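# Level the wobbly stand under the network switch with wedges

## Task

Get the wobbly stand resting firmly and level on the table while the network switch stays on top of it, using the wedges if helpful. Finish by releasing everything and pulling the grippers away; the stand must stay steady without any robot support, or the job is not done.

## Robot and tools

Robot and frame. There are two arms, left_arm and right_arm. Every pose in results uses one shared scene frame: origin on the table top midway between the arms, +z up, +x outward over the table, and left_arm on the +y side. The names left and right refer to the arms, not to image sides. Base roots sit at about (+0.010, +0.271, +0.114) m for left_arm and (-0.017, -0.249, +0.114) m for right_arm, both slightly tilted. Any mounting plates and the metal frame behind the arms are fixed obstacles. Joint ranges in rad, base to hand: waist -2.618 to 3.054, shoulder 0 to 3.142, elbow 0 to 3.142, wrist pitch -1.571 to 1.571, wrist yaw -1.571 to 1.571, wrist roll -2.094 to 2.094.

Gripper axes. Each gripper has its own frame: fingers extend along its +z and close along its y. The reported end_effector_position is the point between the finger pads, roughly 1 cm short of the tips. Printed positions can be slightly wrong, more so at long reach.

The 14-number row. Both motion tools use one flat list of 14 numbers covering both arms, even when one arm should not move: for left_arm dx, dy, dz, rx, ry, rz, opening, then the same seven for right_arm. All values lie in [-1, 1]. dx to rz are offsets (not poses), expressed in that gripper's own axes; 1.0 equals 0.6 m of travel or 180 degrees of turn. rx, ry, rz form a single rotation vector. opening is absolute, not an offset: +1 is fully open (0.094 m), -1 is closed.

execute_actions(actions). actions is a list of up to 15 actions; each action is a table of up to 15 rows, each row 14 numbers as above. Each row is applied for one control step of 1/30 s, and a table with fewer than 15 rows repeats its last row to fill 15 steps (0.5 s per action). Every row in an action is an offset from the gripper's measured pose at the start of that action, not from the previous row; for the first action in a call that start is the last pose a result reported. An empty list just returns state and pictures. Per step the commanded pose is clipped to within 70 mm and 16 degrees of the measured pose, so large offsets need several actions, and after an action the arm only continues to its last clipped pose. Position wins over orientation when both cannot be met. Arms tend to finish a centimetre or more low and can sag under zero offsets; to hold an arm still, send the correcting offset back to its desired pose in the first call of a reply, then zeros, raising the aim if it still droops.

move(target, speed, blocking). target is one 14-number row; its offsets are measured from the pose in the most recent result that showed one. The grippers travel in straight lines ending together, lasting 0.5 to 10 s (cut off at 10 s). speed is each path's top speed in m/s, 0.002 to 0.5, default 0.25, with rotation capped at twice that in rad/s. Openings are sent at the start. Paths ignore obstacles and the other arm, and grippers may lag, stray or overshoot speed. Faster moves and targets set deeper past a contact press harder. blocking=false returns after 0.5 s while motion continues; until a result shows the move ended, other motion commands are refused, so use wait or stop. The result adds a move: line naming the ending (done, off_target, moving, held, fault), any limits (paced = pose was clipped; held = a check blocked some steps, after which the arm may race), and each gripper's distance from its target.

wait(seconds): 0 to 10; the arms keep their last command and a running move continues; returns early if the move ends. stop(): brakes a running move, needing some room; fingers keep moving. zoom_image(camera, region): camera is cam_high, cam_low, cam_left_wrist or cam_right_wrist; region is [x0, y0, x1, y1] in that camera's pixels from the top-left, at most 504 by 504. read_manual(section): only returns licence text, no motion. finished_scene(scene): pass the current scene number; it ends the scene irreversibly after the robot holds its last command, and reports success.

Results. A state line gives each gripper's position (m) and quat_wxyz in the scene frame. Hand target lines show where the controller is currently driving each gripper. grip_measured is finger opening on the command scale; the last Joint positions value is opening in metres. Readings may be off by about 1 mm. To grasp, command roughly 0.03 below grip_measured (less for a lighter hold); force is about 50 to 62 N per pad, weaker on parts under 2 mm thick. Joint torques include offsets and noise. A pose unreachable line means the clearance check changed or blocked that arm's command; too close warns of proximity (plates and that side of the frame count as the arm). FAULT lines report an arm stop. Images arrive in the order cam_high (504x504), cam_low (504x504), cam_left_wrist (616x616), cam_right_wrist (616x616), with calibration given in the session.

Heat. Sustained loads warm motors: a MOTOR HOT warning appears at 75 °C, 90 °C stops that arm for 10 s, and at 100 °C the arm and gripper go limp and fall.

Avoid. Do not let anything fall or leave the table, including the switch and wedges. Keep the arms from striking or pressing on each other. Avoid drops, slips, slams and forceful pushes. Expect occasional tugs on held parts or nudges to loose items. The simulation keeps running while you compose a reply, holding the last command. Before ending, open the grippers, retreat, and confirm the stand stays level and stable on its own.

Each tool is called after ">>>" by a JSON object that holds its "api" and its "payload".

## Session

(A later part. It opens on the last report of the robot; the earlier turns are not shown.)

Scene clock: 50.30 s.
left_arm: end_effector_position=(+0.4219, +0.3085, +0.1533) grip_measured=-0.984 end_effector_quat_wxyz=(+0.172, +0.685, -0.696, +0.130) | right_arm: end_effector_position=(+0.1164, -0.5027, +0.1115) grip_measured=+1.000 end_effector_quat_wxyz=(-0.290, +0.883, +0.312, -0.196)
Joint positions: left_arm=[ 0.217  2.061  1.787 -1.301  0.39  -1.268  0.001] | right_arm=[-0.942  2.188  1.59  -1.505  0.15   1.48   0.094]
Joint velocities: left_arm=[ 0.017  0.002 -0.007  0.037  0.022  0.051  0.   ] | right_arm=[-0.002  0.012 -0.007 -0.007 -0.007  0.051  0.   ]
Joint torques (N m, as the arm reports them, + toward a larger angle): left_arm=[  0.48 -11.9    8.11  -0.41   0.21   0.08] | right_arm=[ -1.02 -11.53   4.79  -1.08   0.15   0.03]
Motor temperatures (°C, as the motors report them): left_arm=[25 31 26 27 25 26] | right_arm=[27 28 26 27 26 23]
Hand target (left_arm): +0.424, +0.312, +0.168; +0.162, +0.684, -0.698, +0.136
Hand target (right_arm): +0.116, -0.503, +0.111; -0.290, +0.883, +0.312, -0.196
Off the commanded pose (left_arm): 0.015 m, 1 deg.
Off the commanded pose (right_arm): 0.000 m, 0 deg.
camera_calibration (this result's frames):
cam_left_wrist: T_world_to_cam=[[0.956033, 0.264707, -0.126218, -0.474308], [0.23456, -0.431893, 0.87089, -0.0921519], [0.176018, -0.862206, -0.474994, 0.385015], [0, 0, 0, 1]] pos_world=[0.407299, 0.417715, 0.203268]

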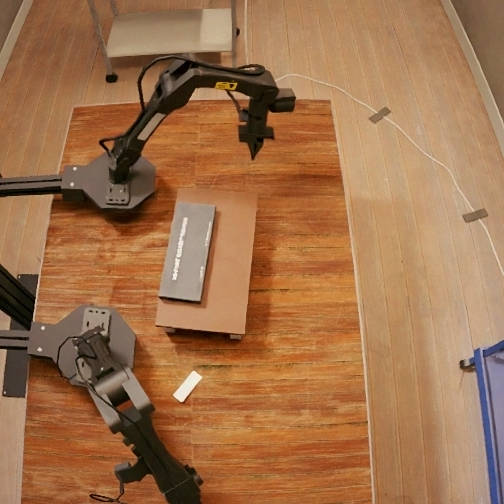

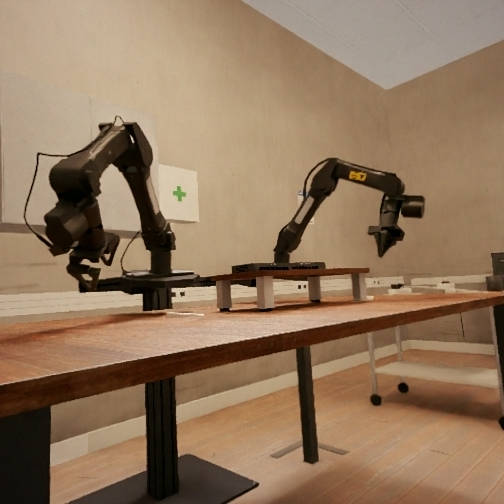

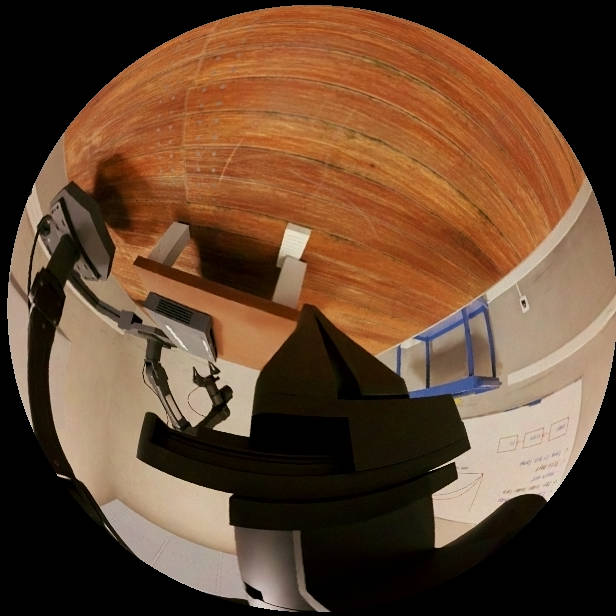

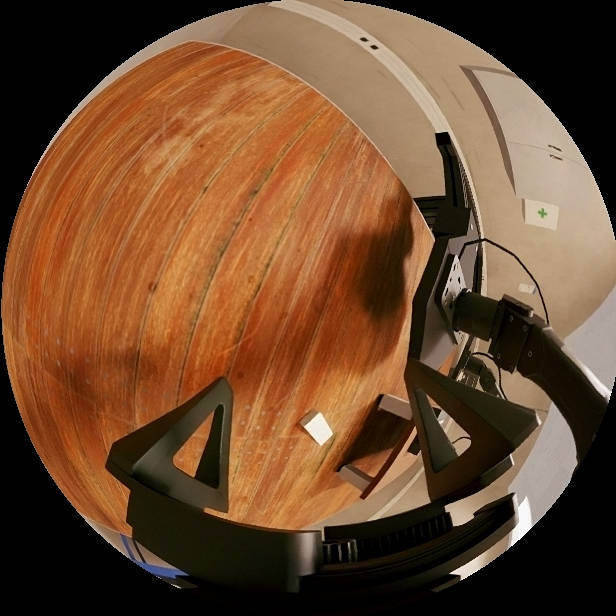

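>>> {"api": "move", "payload": {"target": [0.208,0.033,0.12,0,0,0,-1,0,0,0,0,0,0,1]}}

>>> {"api": "execute_actions", "payload": {"actions": [[[-0.013,0,0.03,0,0,0,-1,0,0,0,0,0,0,1]],[[-0.02,0,0.045,0,0,0,-1,0,0,0,0,0,0,1]]]}}

>>> {"api": "zoom_image", "payload": {"camera": "cam_low", "region": [205, 250, 385, 320]}}

Scene clock: 51.83 s.
left_arm: end_effector_position=(+0.3963, +0.1615, +0.1358) grip_measured=-0.984 end_effector_quat_wxyz=(-0.186, -0.680, +0.698, -0.126) | right_arm: end_effector_position=(+0.1164, -0.5027, +0.1115) grip_measured=+1.000 end_effector_quat_wxyz=(-0.290, +0.883, +0.312, -0.196)
Joint positions: left_arm=[-0.156  1.936  1.488 -1.006  0.381 -1.655  0.001] | right_arm=[-0.942  2.188  1.59  -1.505  0.15   1.48   0.094]
Joint velocities: left_arm=[-0.012 -0.012 -0.017  0.022 -0.037 -0.037 -0.001] | right_arm=[ 0.002 -0.012  0.012  0.022  0.022 -0.022  0.   ]
Joint torques (N m, as the arm reports them, + toward a larger angle): left_arm=[ -0.51 -11.59   4.04   0.14   0.18  -0.11] | right_arm=[ -1.02 -11.55   4.75  -1.08   0.14   0.01]
Motor temperatures (°C, as the motors report them): left_arm=[25 31 26 27 25 26] | right_arm=[27 28 26 27 26 23]
Hand target (left_arm): +0.397, +0.164, +0.141; +0.176, +0.684, -0.696, +0.132
Hand target (right_arm): +0.116, -0.503, +0.111; -0.290, +0.883, +0.312, -0.196
Off the commanded pose (left_arm): 0.007 m, 2 deg.
Off the commanded pose (right_arm): 0.000 m, 0 deg.
move: done
camera_calibration (this result's frames):
cam_left_wrist: T_world_to_cam=[[0.956384, 0.248868, -0.152956, -0.407124], [0.249229, -0.422059, 0.871637, -0.141937], [0.152366, -0.87174, -0.465675, 0.264051], [0, 0, 0, 1]] pos_world=[0.384509, 0.271598, 0.184408]

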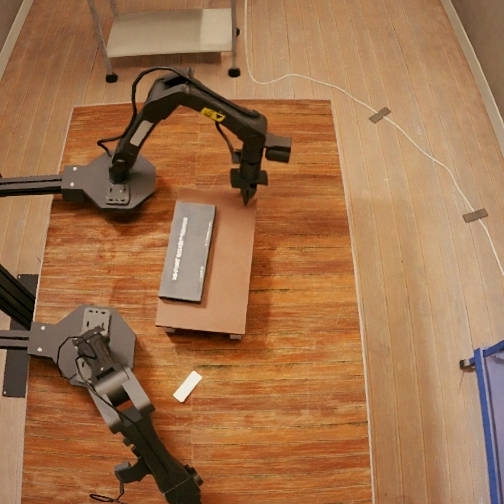

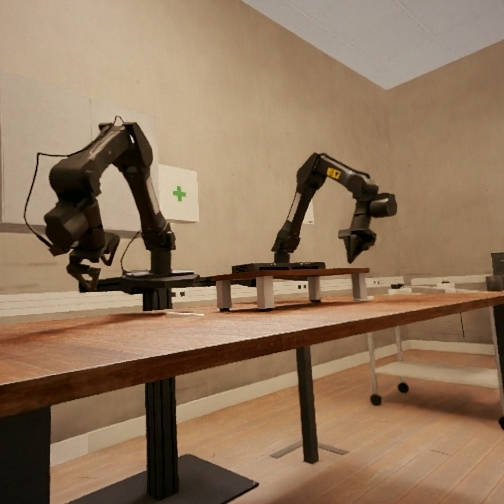

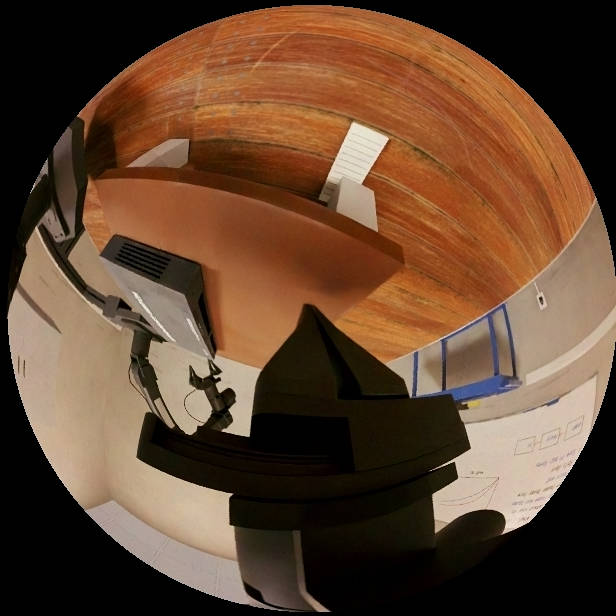

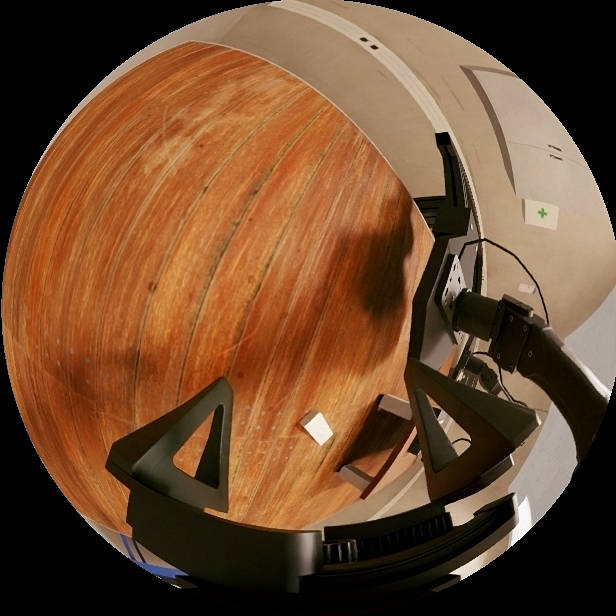

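Scene clock: 52.83 s.
left_arm: end_effector_position=(+0.3960, +0.1527, +0.1174) grip_measured=-0.985 end_effector_quat_wxyz=(-0.202, -0.676, +0.693, -0.146) | right_arm: end_effector_position=(+0.1164, -0.5027, +0.1115) grip_measured=+1.000 end_effector_quat_wxyz=(-0.290, +0.883, +0.312, -0.196)
Joint positions: left_arm=[-0.154  1.963  1.433 -0.914  0.432 -1.655  0.001] | right_arm=[-0.942  2.188  1.59  -1.505  0.15   1.48   0.094]
Joint velocities: left_arm=[ 0.007  0.002 -0.007 -0.022 -0.007 -0.007 -0.   ] | right_arm=[-0.002 -0.017 -0.012 -0.007 -0.051  0.022  0.   ]
Joint torques (N m, as the arm reports them, + toward a larger angle): left_arm=[-0.72 -6.36  1.82  0.53 -0.14  0.04] | right_arm=[ -0.98 -11.51   4.77  -1.08   0.14   0.02]
Motor temperatures (°C, as the motors report them): left_arm=[25 31 26 27 25 26] | right_arm=[27 28 26 27 26 23]
Hand target (left_arm): +0.390, +0.159, +0.092; +0.193, +0.679, -0.697, +0.124
Hand target (right_arm): +0.116, -0.503, +0.111; -0.290, +0.883, +0.312, -0.196
Off the commanded pose (left_arm): 0.028 m, 3 deg.
Off the commanded pose (right_arm): 0.000 m, 0 deg.
camera_calibration (this result's frames):
cam_left_wrist: T_world_to_cam=[[0.955847, 0.245314, -0.161797, -0.405626], [0.247476, -0.375057, 0.893357, -0.138504], [0.158469, -0.893954, -0.419207, 0.24343], [0, 0, 0, 1]] pos_world=[0.383416, 0.265174, 0.160152]

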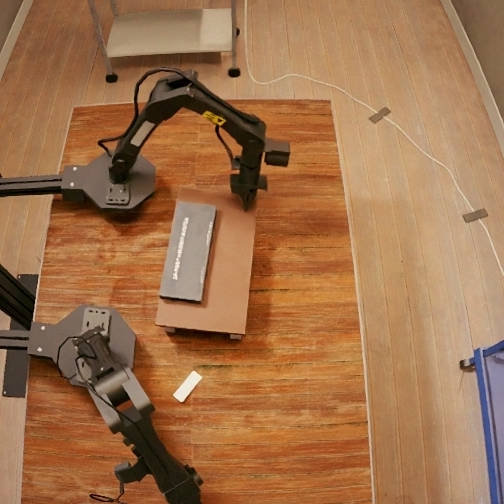

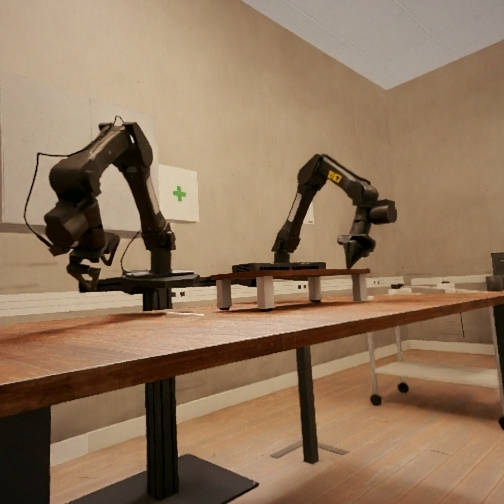

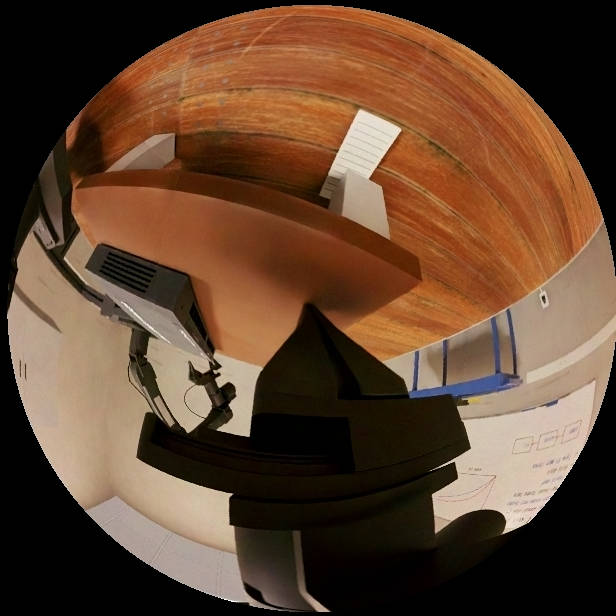

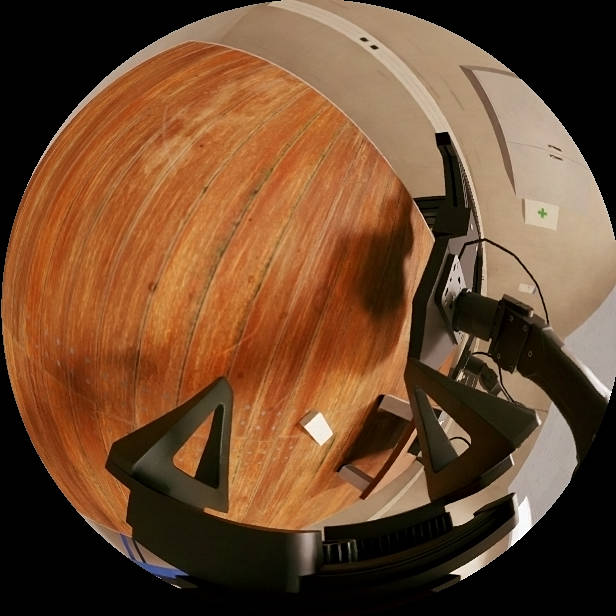

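Region (205, 250, 385, 320) of cam_low's 504x504 image, scaled by 2.800, with more detail than that image has.

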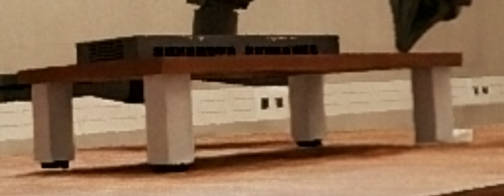

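>>> {"api": "move", "payload": {"target": [-0.213,0,-0.125,0,0,0,-1,0,0,0,0,0,0,1]}}

>>> {"api": "move", "payload": {"target": [-0.06,0,0.15,0,0,0,-1,0,0,0,0,0,0,1], "speed": 0.15}}

Scene clock: 55.53 s.
left_arm: end_effector_position=(+0.3984, +0.3028, +0.1157) grip_measured=-0.985 end_effector_quat_wxyz=(+0.201, +0.682, -0.688, +0.145) | right_arm: end_effector_position=(+0.1164, -0.5027, +0.1115) grip_measured=+1.000 end_effector_quat_wxyz=(-0.290, +0.883, +0.312, -0.196)
Joint positions: left_arm=[ 0.243  2.056  1.597 -1.169  0.445 -1.234  0.001] | right_arm=[-0.942  2.188  1.59  -1.505  0.15   1.48   0.094]
Joint velocities: left_arm=[ 0.012 -0.017 -0.022 -0.022  0.051 -0.007 -0.   ] | right_arm=[-0.002 -0.002  0.007 -0.081  0.007 -0.007  0.   ]
Joint torques (N m, as the arm reports them, + toward a larger angle): left_arm=[-0.73 -9.89  7.92 -0.52  0.19  0.01] | right_arm=[ -0.96 -11.5    4.77  -1.08   0.14   0.02]
Motor temperatures (°C, as the motors report them): left_arm=[25 31 26 27 25 26] | right_arm=[27 28 26 27 26 23]
Hand target (left_arm): +0.403, +0.302, +0.123; +0.198, +0.677, -0.694, +0.145
Hand target (right_arm): +0.116, -0.503, +0.111; -0.290, +0.883, +0.312, -0.196
Off the commanded pose (left_arm): 0.008 m, 1 deg.
Off the commanded pose (right_arm): 0.000 m, 0 deg.
move: done
camera_calibration (this result's frames):
cam_left_wrist: T_world_to_cam=[[0.951223, 0.260704, -0.164947, -0.447505], [0.257065, -0.374208, 0.891003, -0.0851257], [0.170563, -0.889945, -0.422973, 0.370933], [0, 0, 0, 1]] pos_world=[0.384292, 0.414922, 0.158927]

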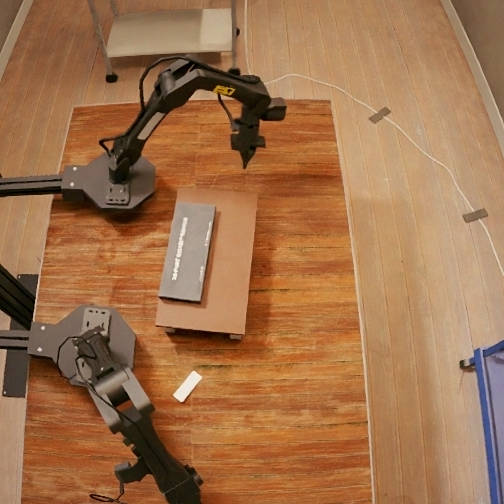

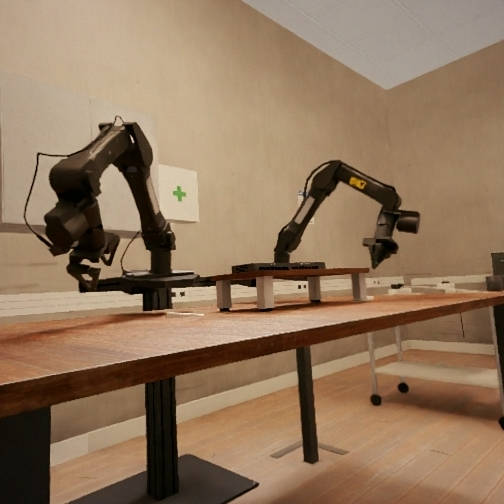

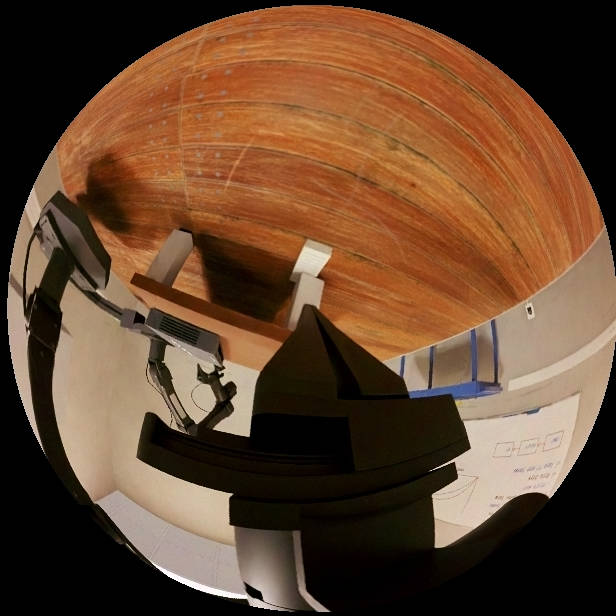

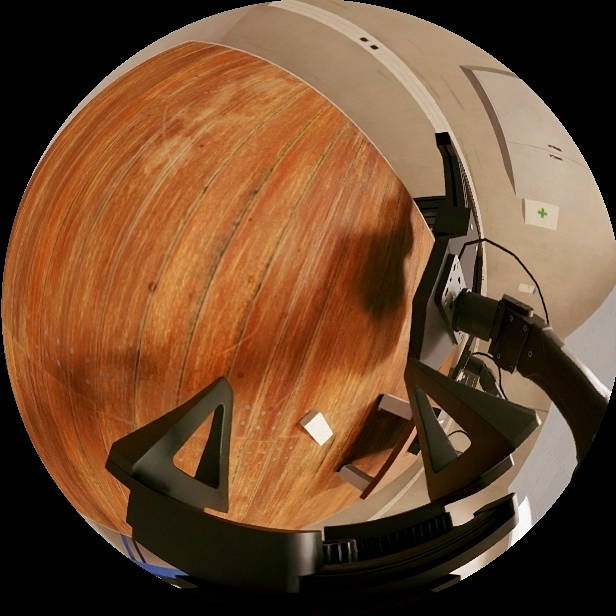

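Scene clock: 56.77 s.
left_arm: end_effector_position=(+0.3898, +0.2959, +0.0190) grip_measured=-0.985 end_effector_quat_wxyz=(+0.203, +0.682, -0.687, +0.144) | right_arm: end_effector_position=(+0.1164, -0.5027, +0.1115) grip_measured=+1.000 end_effector_quat_wxyz=(-0.290, +0.883, +0.312, -0.196)
Joint positions: left_arm=[ 0.233  2.22   1.446 -0.854  0.445 -1.244  0.001] | right_arm=[-0.942  2.188  1.59  -1.505  0.15   1.48   0.094]
Joint velocities: left_arm=[-0.002 -0.012  0.007  0.022 -0.037  0.007  0.001] | right_arm=[ 0.022 -0.007 -0.012  0.007  0.066  0.007  0.   ]
Joint torques (N m, as the arm reports them, + toward a larger angle): left_arm=[ -0.86 -10.86   3.07  -0.19   0.25  -0.07] | right_arm=[ -1.02 -11.51   4.76  -1.09   0.16   0.02]
Motor temperatures (°C, as the motors report them): left_arm=[25 31 26 27 25 26] | right_arm=[27 28 26 27 26 23]
Hand target (left_arm): +0.390, +0.293, +0.020; +0.201, +0.682, -0.688, +0.145
Hand target (right_arm): +0.116, -0.503, +0.111; -0.290, +0.883, +0.312, -0.196
Off the commanded pose (left_arm): 0.004 m, 0 deg.
Off the commanded pose (right_arm): 0.000 m, 0 deg.
move: done
camera_calibration (this result's frames):
cam_left_wrist: T_world_to_cam=[[0.950506, 0.260169, -0.169855, -0.452913], [0.261297, -0.373543, 0.89005, -0.00110827], [0.168115, -0.890381, -0.423036, 0.326433], [0, 0, 0, 1]] pos_world=[0.375908, 0.40807, 0.0621499]

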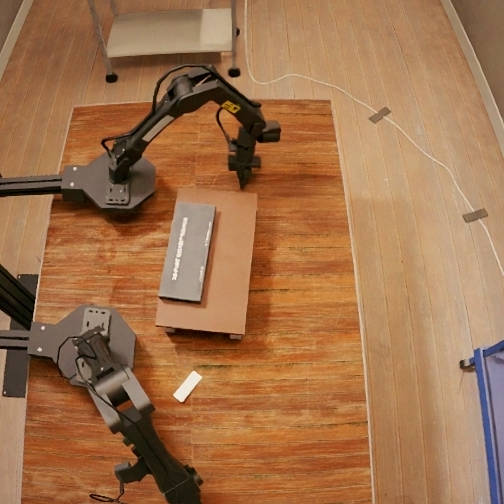

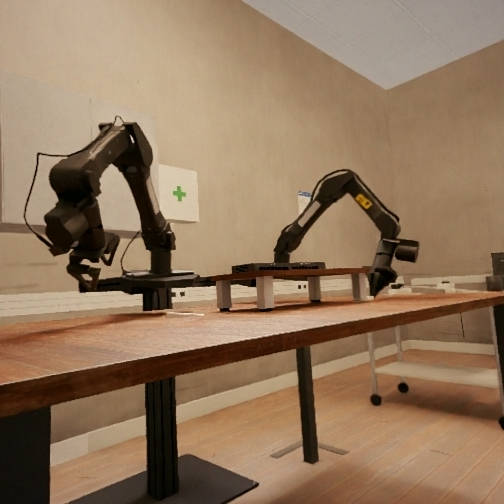

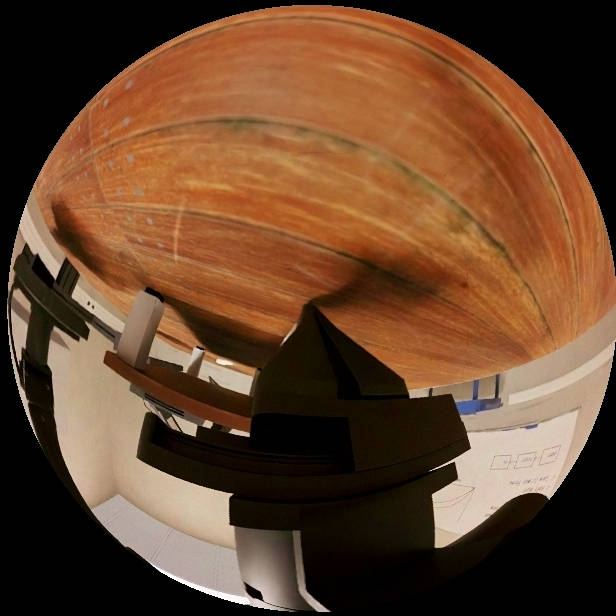

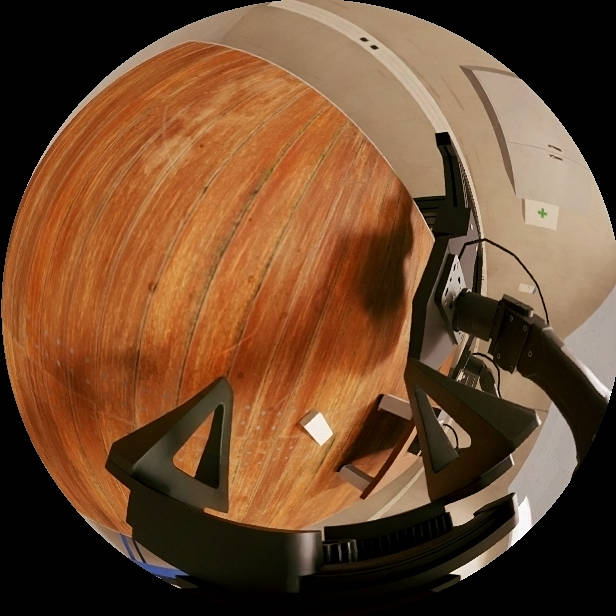

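>>> {"api": "execute_actions", "payload": {"actions": [[[0,-0.022,0,0,0,0,-1,0,0,0,0,0,0,1]]]}}

>>> {"api": "move", "payload": {"target": [0.076,0,0.032,0,0,0,-1,0,0,0,0,0,0,1], "speed": 0.025}}

>>> {"api": "zoom_image", "payload": {"camera": "cam_low", "region": [205, 250, 405, 320]}}

Scene clock: 57.70 s.
left_arm: end_effector_position=(+0.3934, +0.2963, +0.0174) grip_measured=-0.985 end_effector_quat_wxyz=(+0.210, +0.683, -0.685, +0.141) | right_arm: end_effector_position=(+0.1164, -0.5027, +0.1115) grip_measured=+1.000 end_effector_quat_wxyz=(-0.290, +0.883, +0.312, -0.196)
Joint positions: left_arm=[ 0.233  2.248  1.488 -0.883  0.448 -1.247  0.001] | right_arm=[-0.942  2.188  1.59  -1.505  0.15   1.48   0.094]
Joint velocities: left_arm=[-0.012 -0.012 -0.017 -0.007  0.022  0.051  0.   ] | right_arm=[-0.012 -0.002  0.002  0.051 -0.066 -0.051  0.   ]
Joint torques (N m, as the arm reports them, + toward a larger angle): left_arm=[-0.94 -9.41  6.66 -0.3   0.21 -0.1 ] | right_arm=[ -1.07 -11.55   4.73  -1.07   0.15   0.02]
Motor temperatures (°C, as the motors report them): left_arm=[25 31 26 27 25 26] | right_arm=[27 28 26 27 26 23]
Hand target (left_arm): +0.403, +0.295, +0.018; +0.203, +0.682, -0.687, +0.144
Hand target (right_arm): +0.116, -0.503, +0.111; -0.290, +0.883, +0.312, -0.196
Off the commanded pose (left_arm): 0.010 m, 1 deg.
Off the commanded pose (right_arm): 0.000 m, 0 deg.
camera_calibration (this result's frames):
cam_left_wrist: T_world_to_cam=[[0.94719, 0.261053, -0.186234, -0.455465], [0.275856, -0.367194, 0.888297, -0.00808453], [0.163509, -0.89276, -0.419815, 0.327958], [0, 0, 0, 1]] pos_world=[0.380018, 0.40872, 0.0600405]

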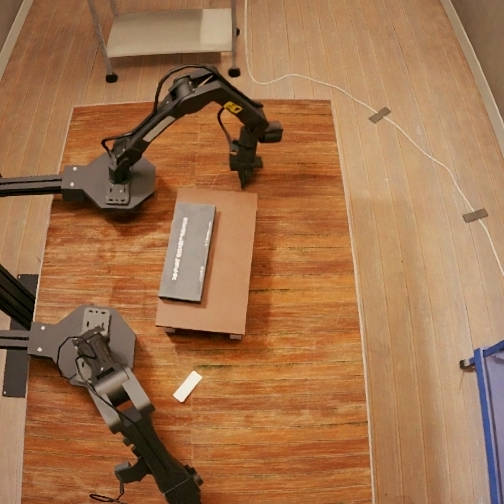

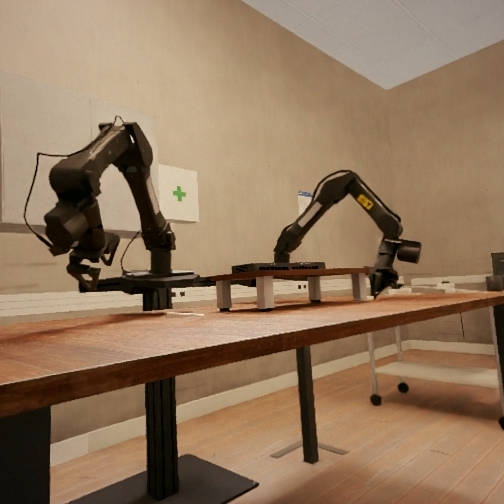

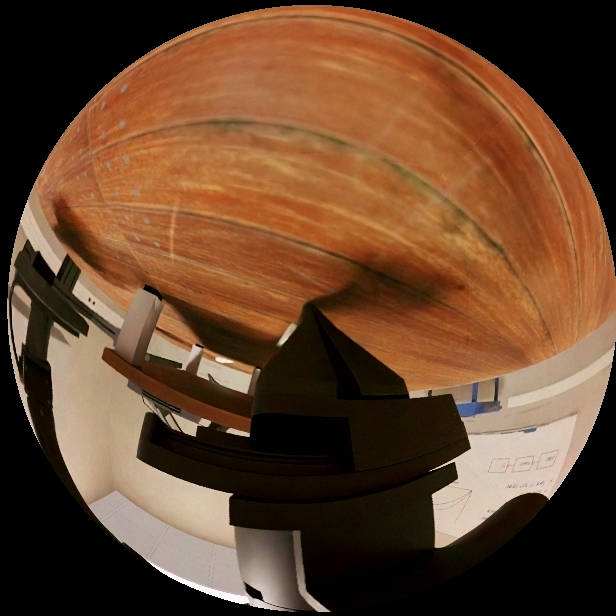

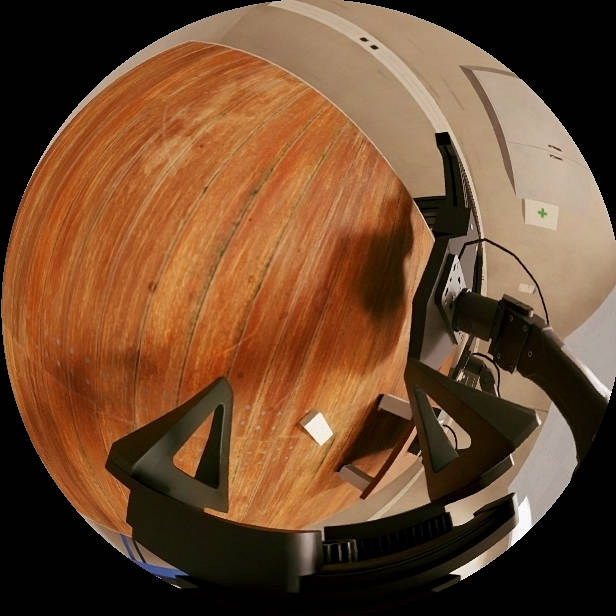

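Scene clock: 59.93 s.
left_arm: end_effector_position=(+0.3912, +0.2509, +0.0178) grip_measured=-0.985 end_effector_quat_wxyz=(+0.218, +0.684, -0.683, +0.134) | right_arm: end_effector_position=(+0.1164, -0.5027, +0.1115) grip_measured=+1.000 end_effector_quat_wxyz=(-0.290, +0.883, +0.312, -0.196)
Joint positions: left_arm=[ 0.119  2.216  1.423 -0.816  0.449 -1.371  0.001] | right_arm=[-0.942  2.188  1.59  -1.505  0.15   1.48   0.094]
Joint velocities: left_arm=[-0.017  0.012  0.017 -0.066  0.007  0.066 -0.   ] | right_arm=[-0.007 -0.012 -0.007  0.007  0.007  0.007  0.   ]
Joint torques (N m, as the arm reports them, + toward a larger angle): left_arm=[ -1.19 -12.01   2.41  -0.08   0.31  -0.08] | right_arm=[ -0.97 -11.51   4.77  -1.08   0.16   0.03]
Motor temperatures (°C, as the motors report them): left_arm=[25 31 26 27 25 26] | right_arm=[27 28 26 27 26 23]
Hand target (left_arm): +0.393, +0.246, +0.023; +0.212, +0.683, -0.684, +0.142
Hand target (right_arm): +0.116, -0.503, +0.111; -0.290, +0.883, +0.312, -0.196
Off the commanded pose (left_arm): 0.006 m, 1 deg.
Off the commanded pose (right_arm): 0.000 m, 0 deg.
move: done
camera_calibration (this result's frames):
cam_left_wrist: T_world_to_cam=[[0.943888, 0.258798, -0.205179, -0.439243], [0.292694, -0.367716, 0.882675, -0.030858], [0.152987, -0.893201, -0.422832, 0.29216], [0, 0, 0, 1]] pos_world=[0.378931, 0.363286, 0.0606489]

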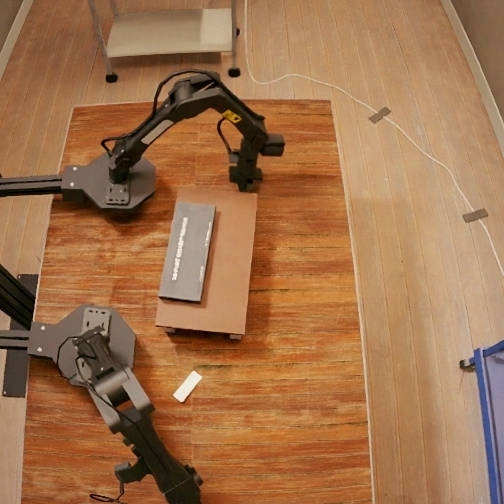

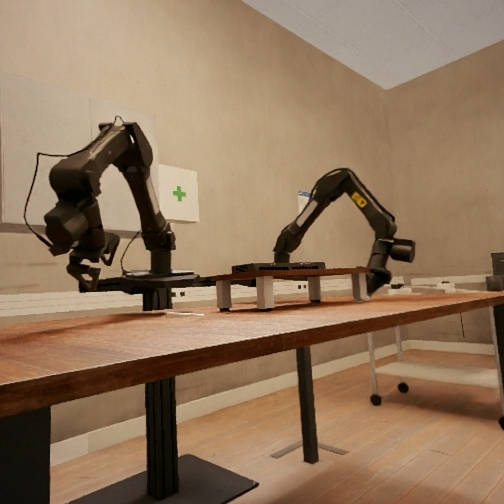

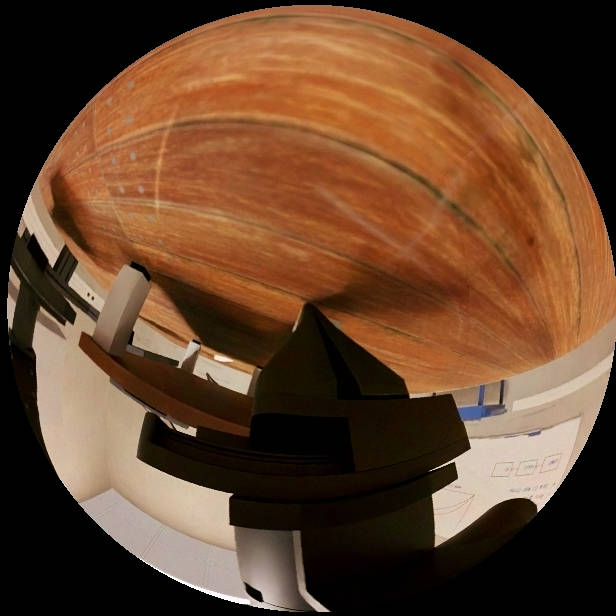

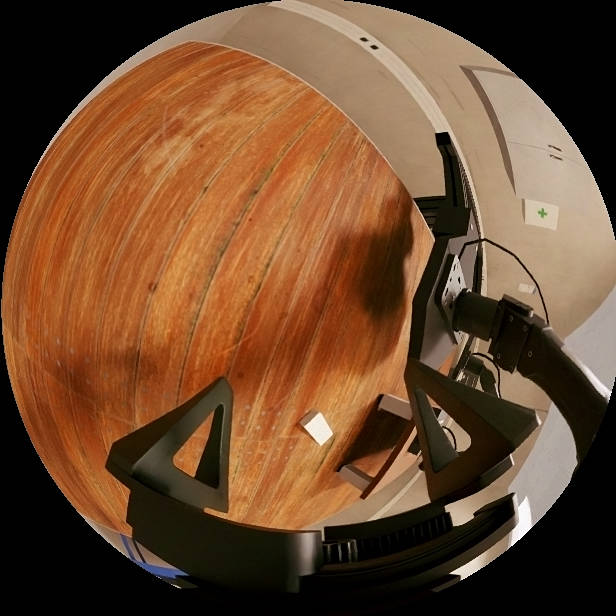

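Region (205, 250, 405, 320) of cam_low's 504x504 image, scaled by 2.520, with more detail than that image has; it fills the top 176 rows of this view, and the rest is white.

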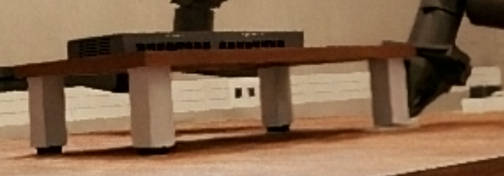

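>>> {"api": "move", "payload": {"target": [0.034,-0.005,0.012,0,0,0,-1,0,0,0,0,0,0,1], "speed": 0.02}}

>>> {"api": "move", "payload": {"target": [-0.1,0,-0.06,0,0,0,-1,0,0,0,0,0,0,1]}}

>>> {"api": "zoom_image", "payload": {"camera": "cam_left_wrist", "region": [200, 220, 400, 400]}}

>>> {"api": "zoom_image", "payload": {"camera": "cam_low", "region": [205, 270, 405, 320]}}

Scene clock: 63.30 s.
left_arm: end_effector_position=(+0.3905, +0.2448, +0.0173) grip_measured=-0.985 end_effector_quat_wxyz=(+0.215, +0.693, -0.678, +0.119) | right_arm: end_effector_position=(+0.1164, -0.5027, +0.1115) grip_measured=+1.000 end_effector_quat_wxyz=(-0.290, +0.883, +0.312, -0.196)
Joint positions: left_arm=[ 0.094  2.213  1.423 -0.816  0.424 -1.421  0.001] | right_arm=[-0.942  2.188  1.59  -1.505  0.15   1.48   0.094]
Joint velocities: left_arm=[-0.002 -0.007  0.007 -0.007 -0.007 -0.022 -0.   ] | right_arm=[-0.007  0.007 -0.012 -0.139 -0.022 -0.051  0.   ]
Joint torques (N m, as the arm reports them, + toward a larger angle): left_arm=[ -3.1  -10.78   3.3   -0.03   0.5   -0.12] | right_arm=[ -0.97 -11.55   4.71  -1.09   0.14   0.03]
Motor temperatures (°C, as the motors report them): left_arm=[25 32 26 27 25 26] | right_arm=[27 28 26 27 26 23]
Hand target (left_arm): +0.393, +0.229, +0.021; +0.219, +0.684, -0.683, +0.134
Hand target (right_arm): +0.116, -0.503, +0.111; -0.290, +0.883, +0.312, -0.196
Off the commanded pose (left_arm): 0.016 m, 2 deg.
Off the commanded pose (right_arm): 0.000 m, 0 deg.
move: off_target (left_arm)
camera_calibration (this result's frames):
cam_left_wrist: T_world_to_cam=[[0.935845, 0.276424, -0.218596, -0.437985], [0.316679, -0.387464, 0.865786, -0.0366777], [0.154626, -0.879466, -0.450144, 0.283159], [0, 0, 0, 1]] pos_world=[0.377717, 0.355888, 0.0634756]

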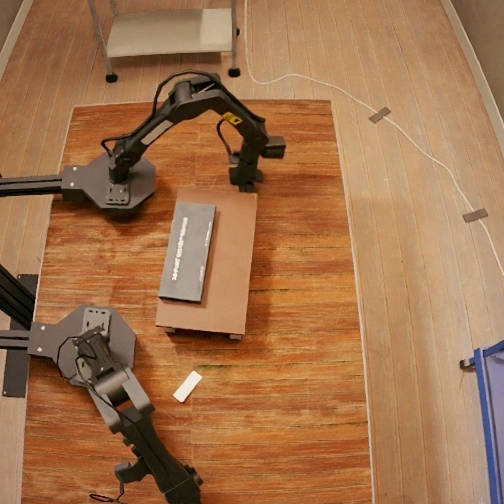

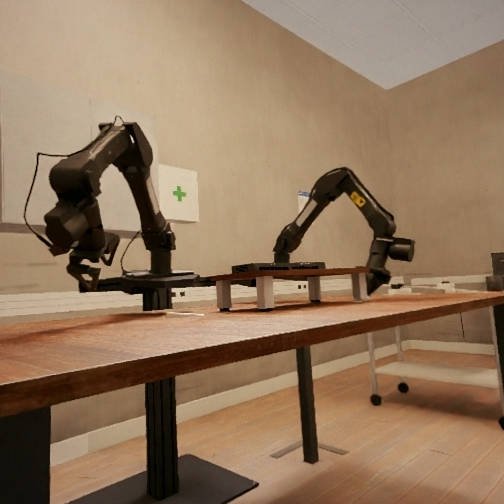

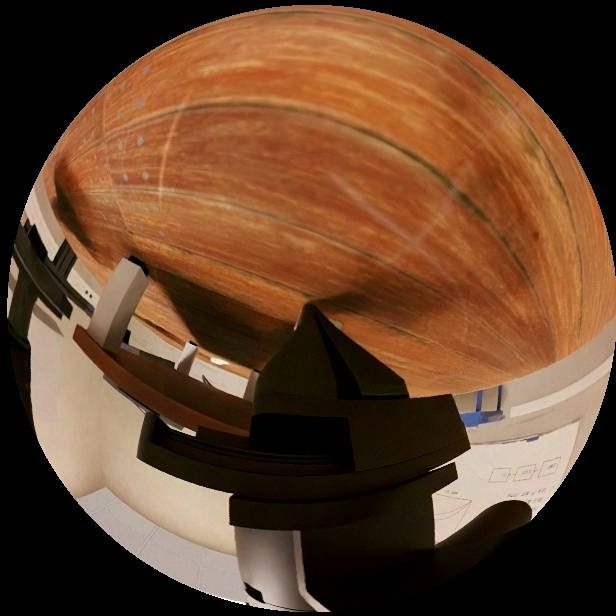

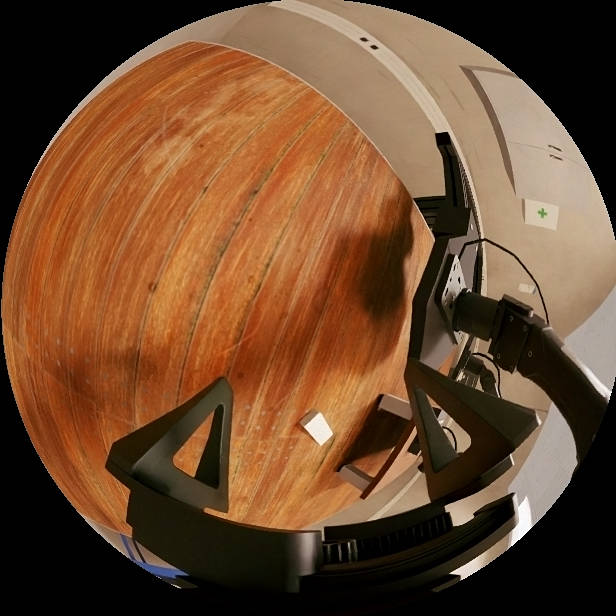

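Scene clock: 64.30 s.
left_arm: end_effector_position=(+0.3878, +0.3146, +0.0176) grip_measured=-0.985 end_effector_quat_wxyz=(+0.215, +0.697, -0.673, +0.123) | right_arm: end_effector_position=(+0.1164, -0.5027, +0.1115) grip_measured=+1.000 end_effector_quat_wxyz=(-0.290, +0.883, +0.312, -0.196)
Joint positions: left_arm=[ 0.271  2.262  1.519 -0.936  0.421 -1.242  0.001] | right_arm=[-0.942  2.188  1.59  -1.505  0.15   1.48   0.094]
Joint velocities: left_arm=[ 0.002 -0.002 -0.012 -0.007  0.022 -0.007 -0.   ] | right_arm=[-0.007 -0.002 -0.007  0.066  0.037  0.037  0.   ]
Joint torques (N m, as the arm reports them, + toward a larger angle): left_arm=[ -0.61 -10.2    6.81  -0.59   0.09   0.05] | right_arm=[ -1.06 -11.53   4.66  -1.09   0.15   0.03]
Motor temperatures (°C, as the motors report them): left_arm=[25 32 26 27 25 26] | right_arm=[27 28 26 27 26 23]
Hand target (left_arm): +0.392, +0.315, +0.022; +0.213, +0.693, -0.678, +0.118
Hand target (right_arm): +0.116, -0.503, +0.111; -0.290, +0.883, +0.312, -0.196
Off the commanded pose (left_arm): 0.006 m, 1 deg.
Off the commanded pose (right_arm): 0.000 m, 0 deg.
move: done
camera_calibration (this result's frames):
cam_left_wrist: T_world_to_cam=[[0.931728, 0.290231, -0.218287, -0.457477], [0.321012, -0.377153, 0.868739, -0.0140849], [0.169808, -0.879501, -0.444571, 0.339119], [0, 0, 0, 1]] pos_world=[0.37318, 0.425717, 0.0631375]

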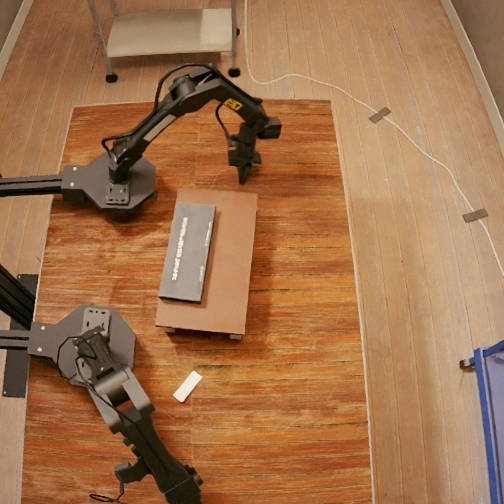

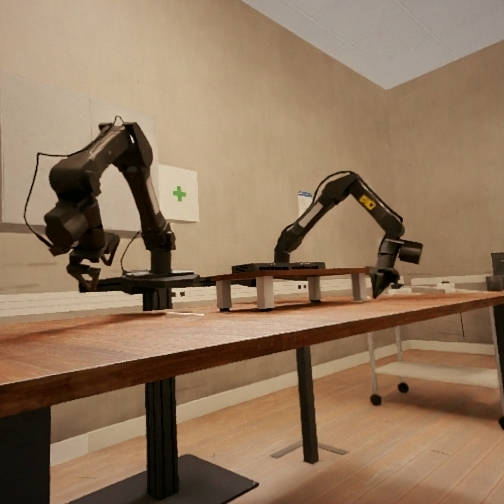

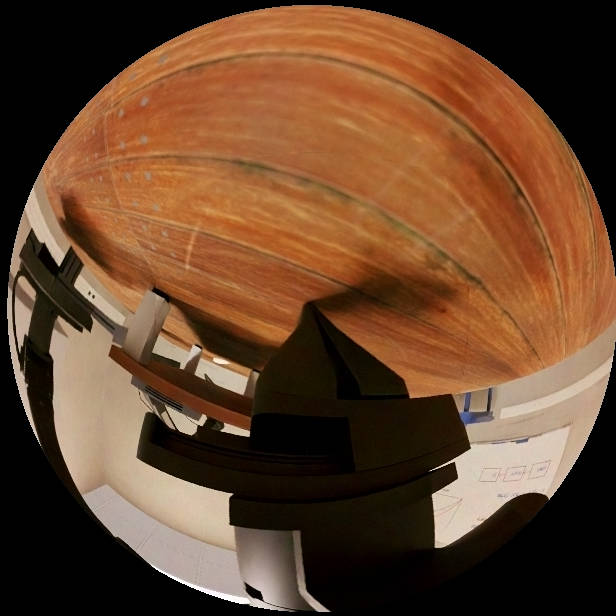

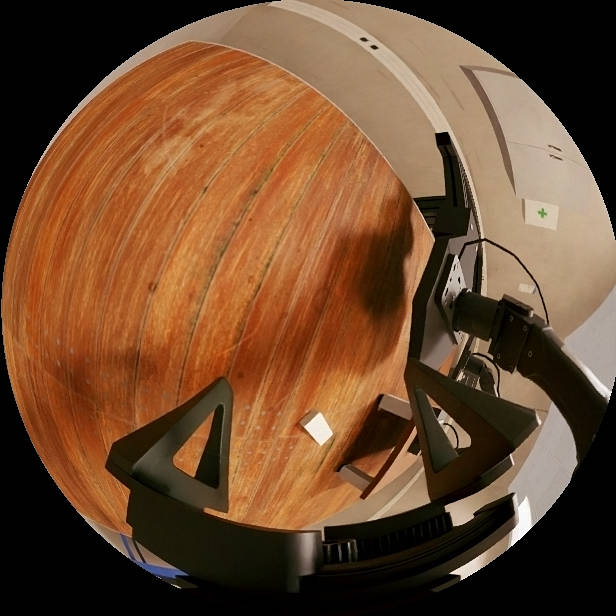

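Region (200, 220, 400, 400) of cam_left_wrist's 616x616 image, scaled by 2.520, with more detail than that image has; it fills the top 454 rows of this view, and the rest is white.

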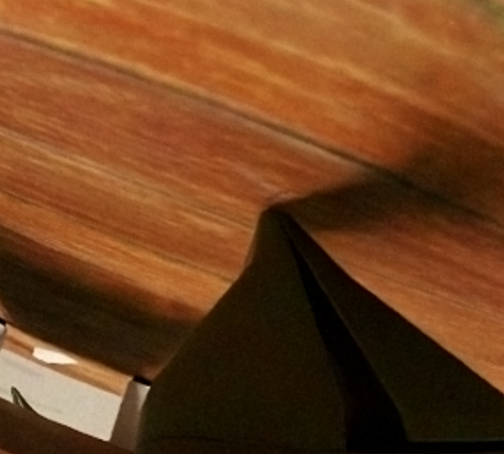

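Region (205, 270, 405, 320) of cam_low's 504x504 image, scaled by 2.520, with more detail than that image has; it fills the top 126 rows of this view, and the rest is white.

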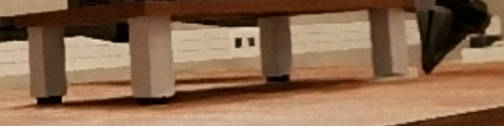

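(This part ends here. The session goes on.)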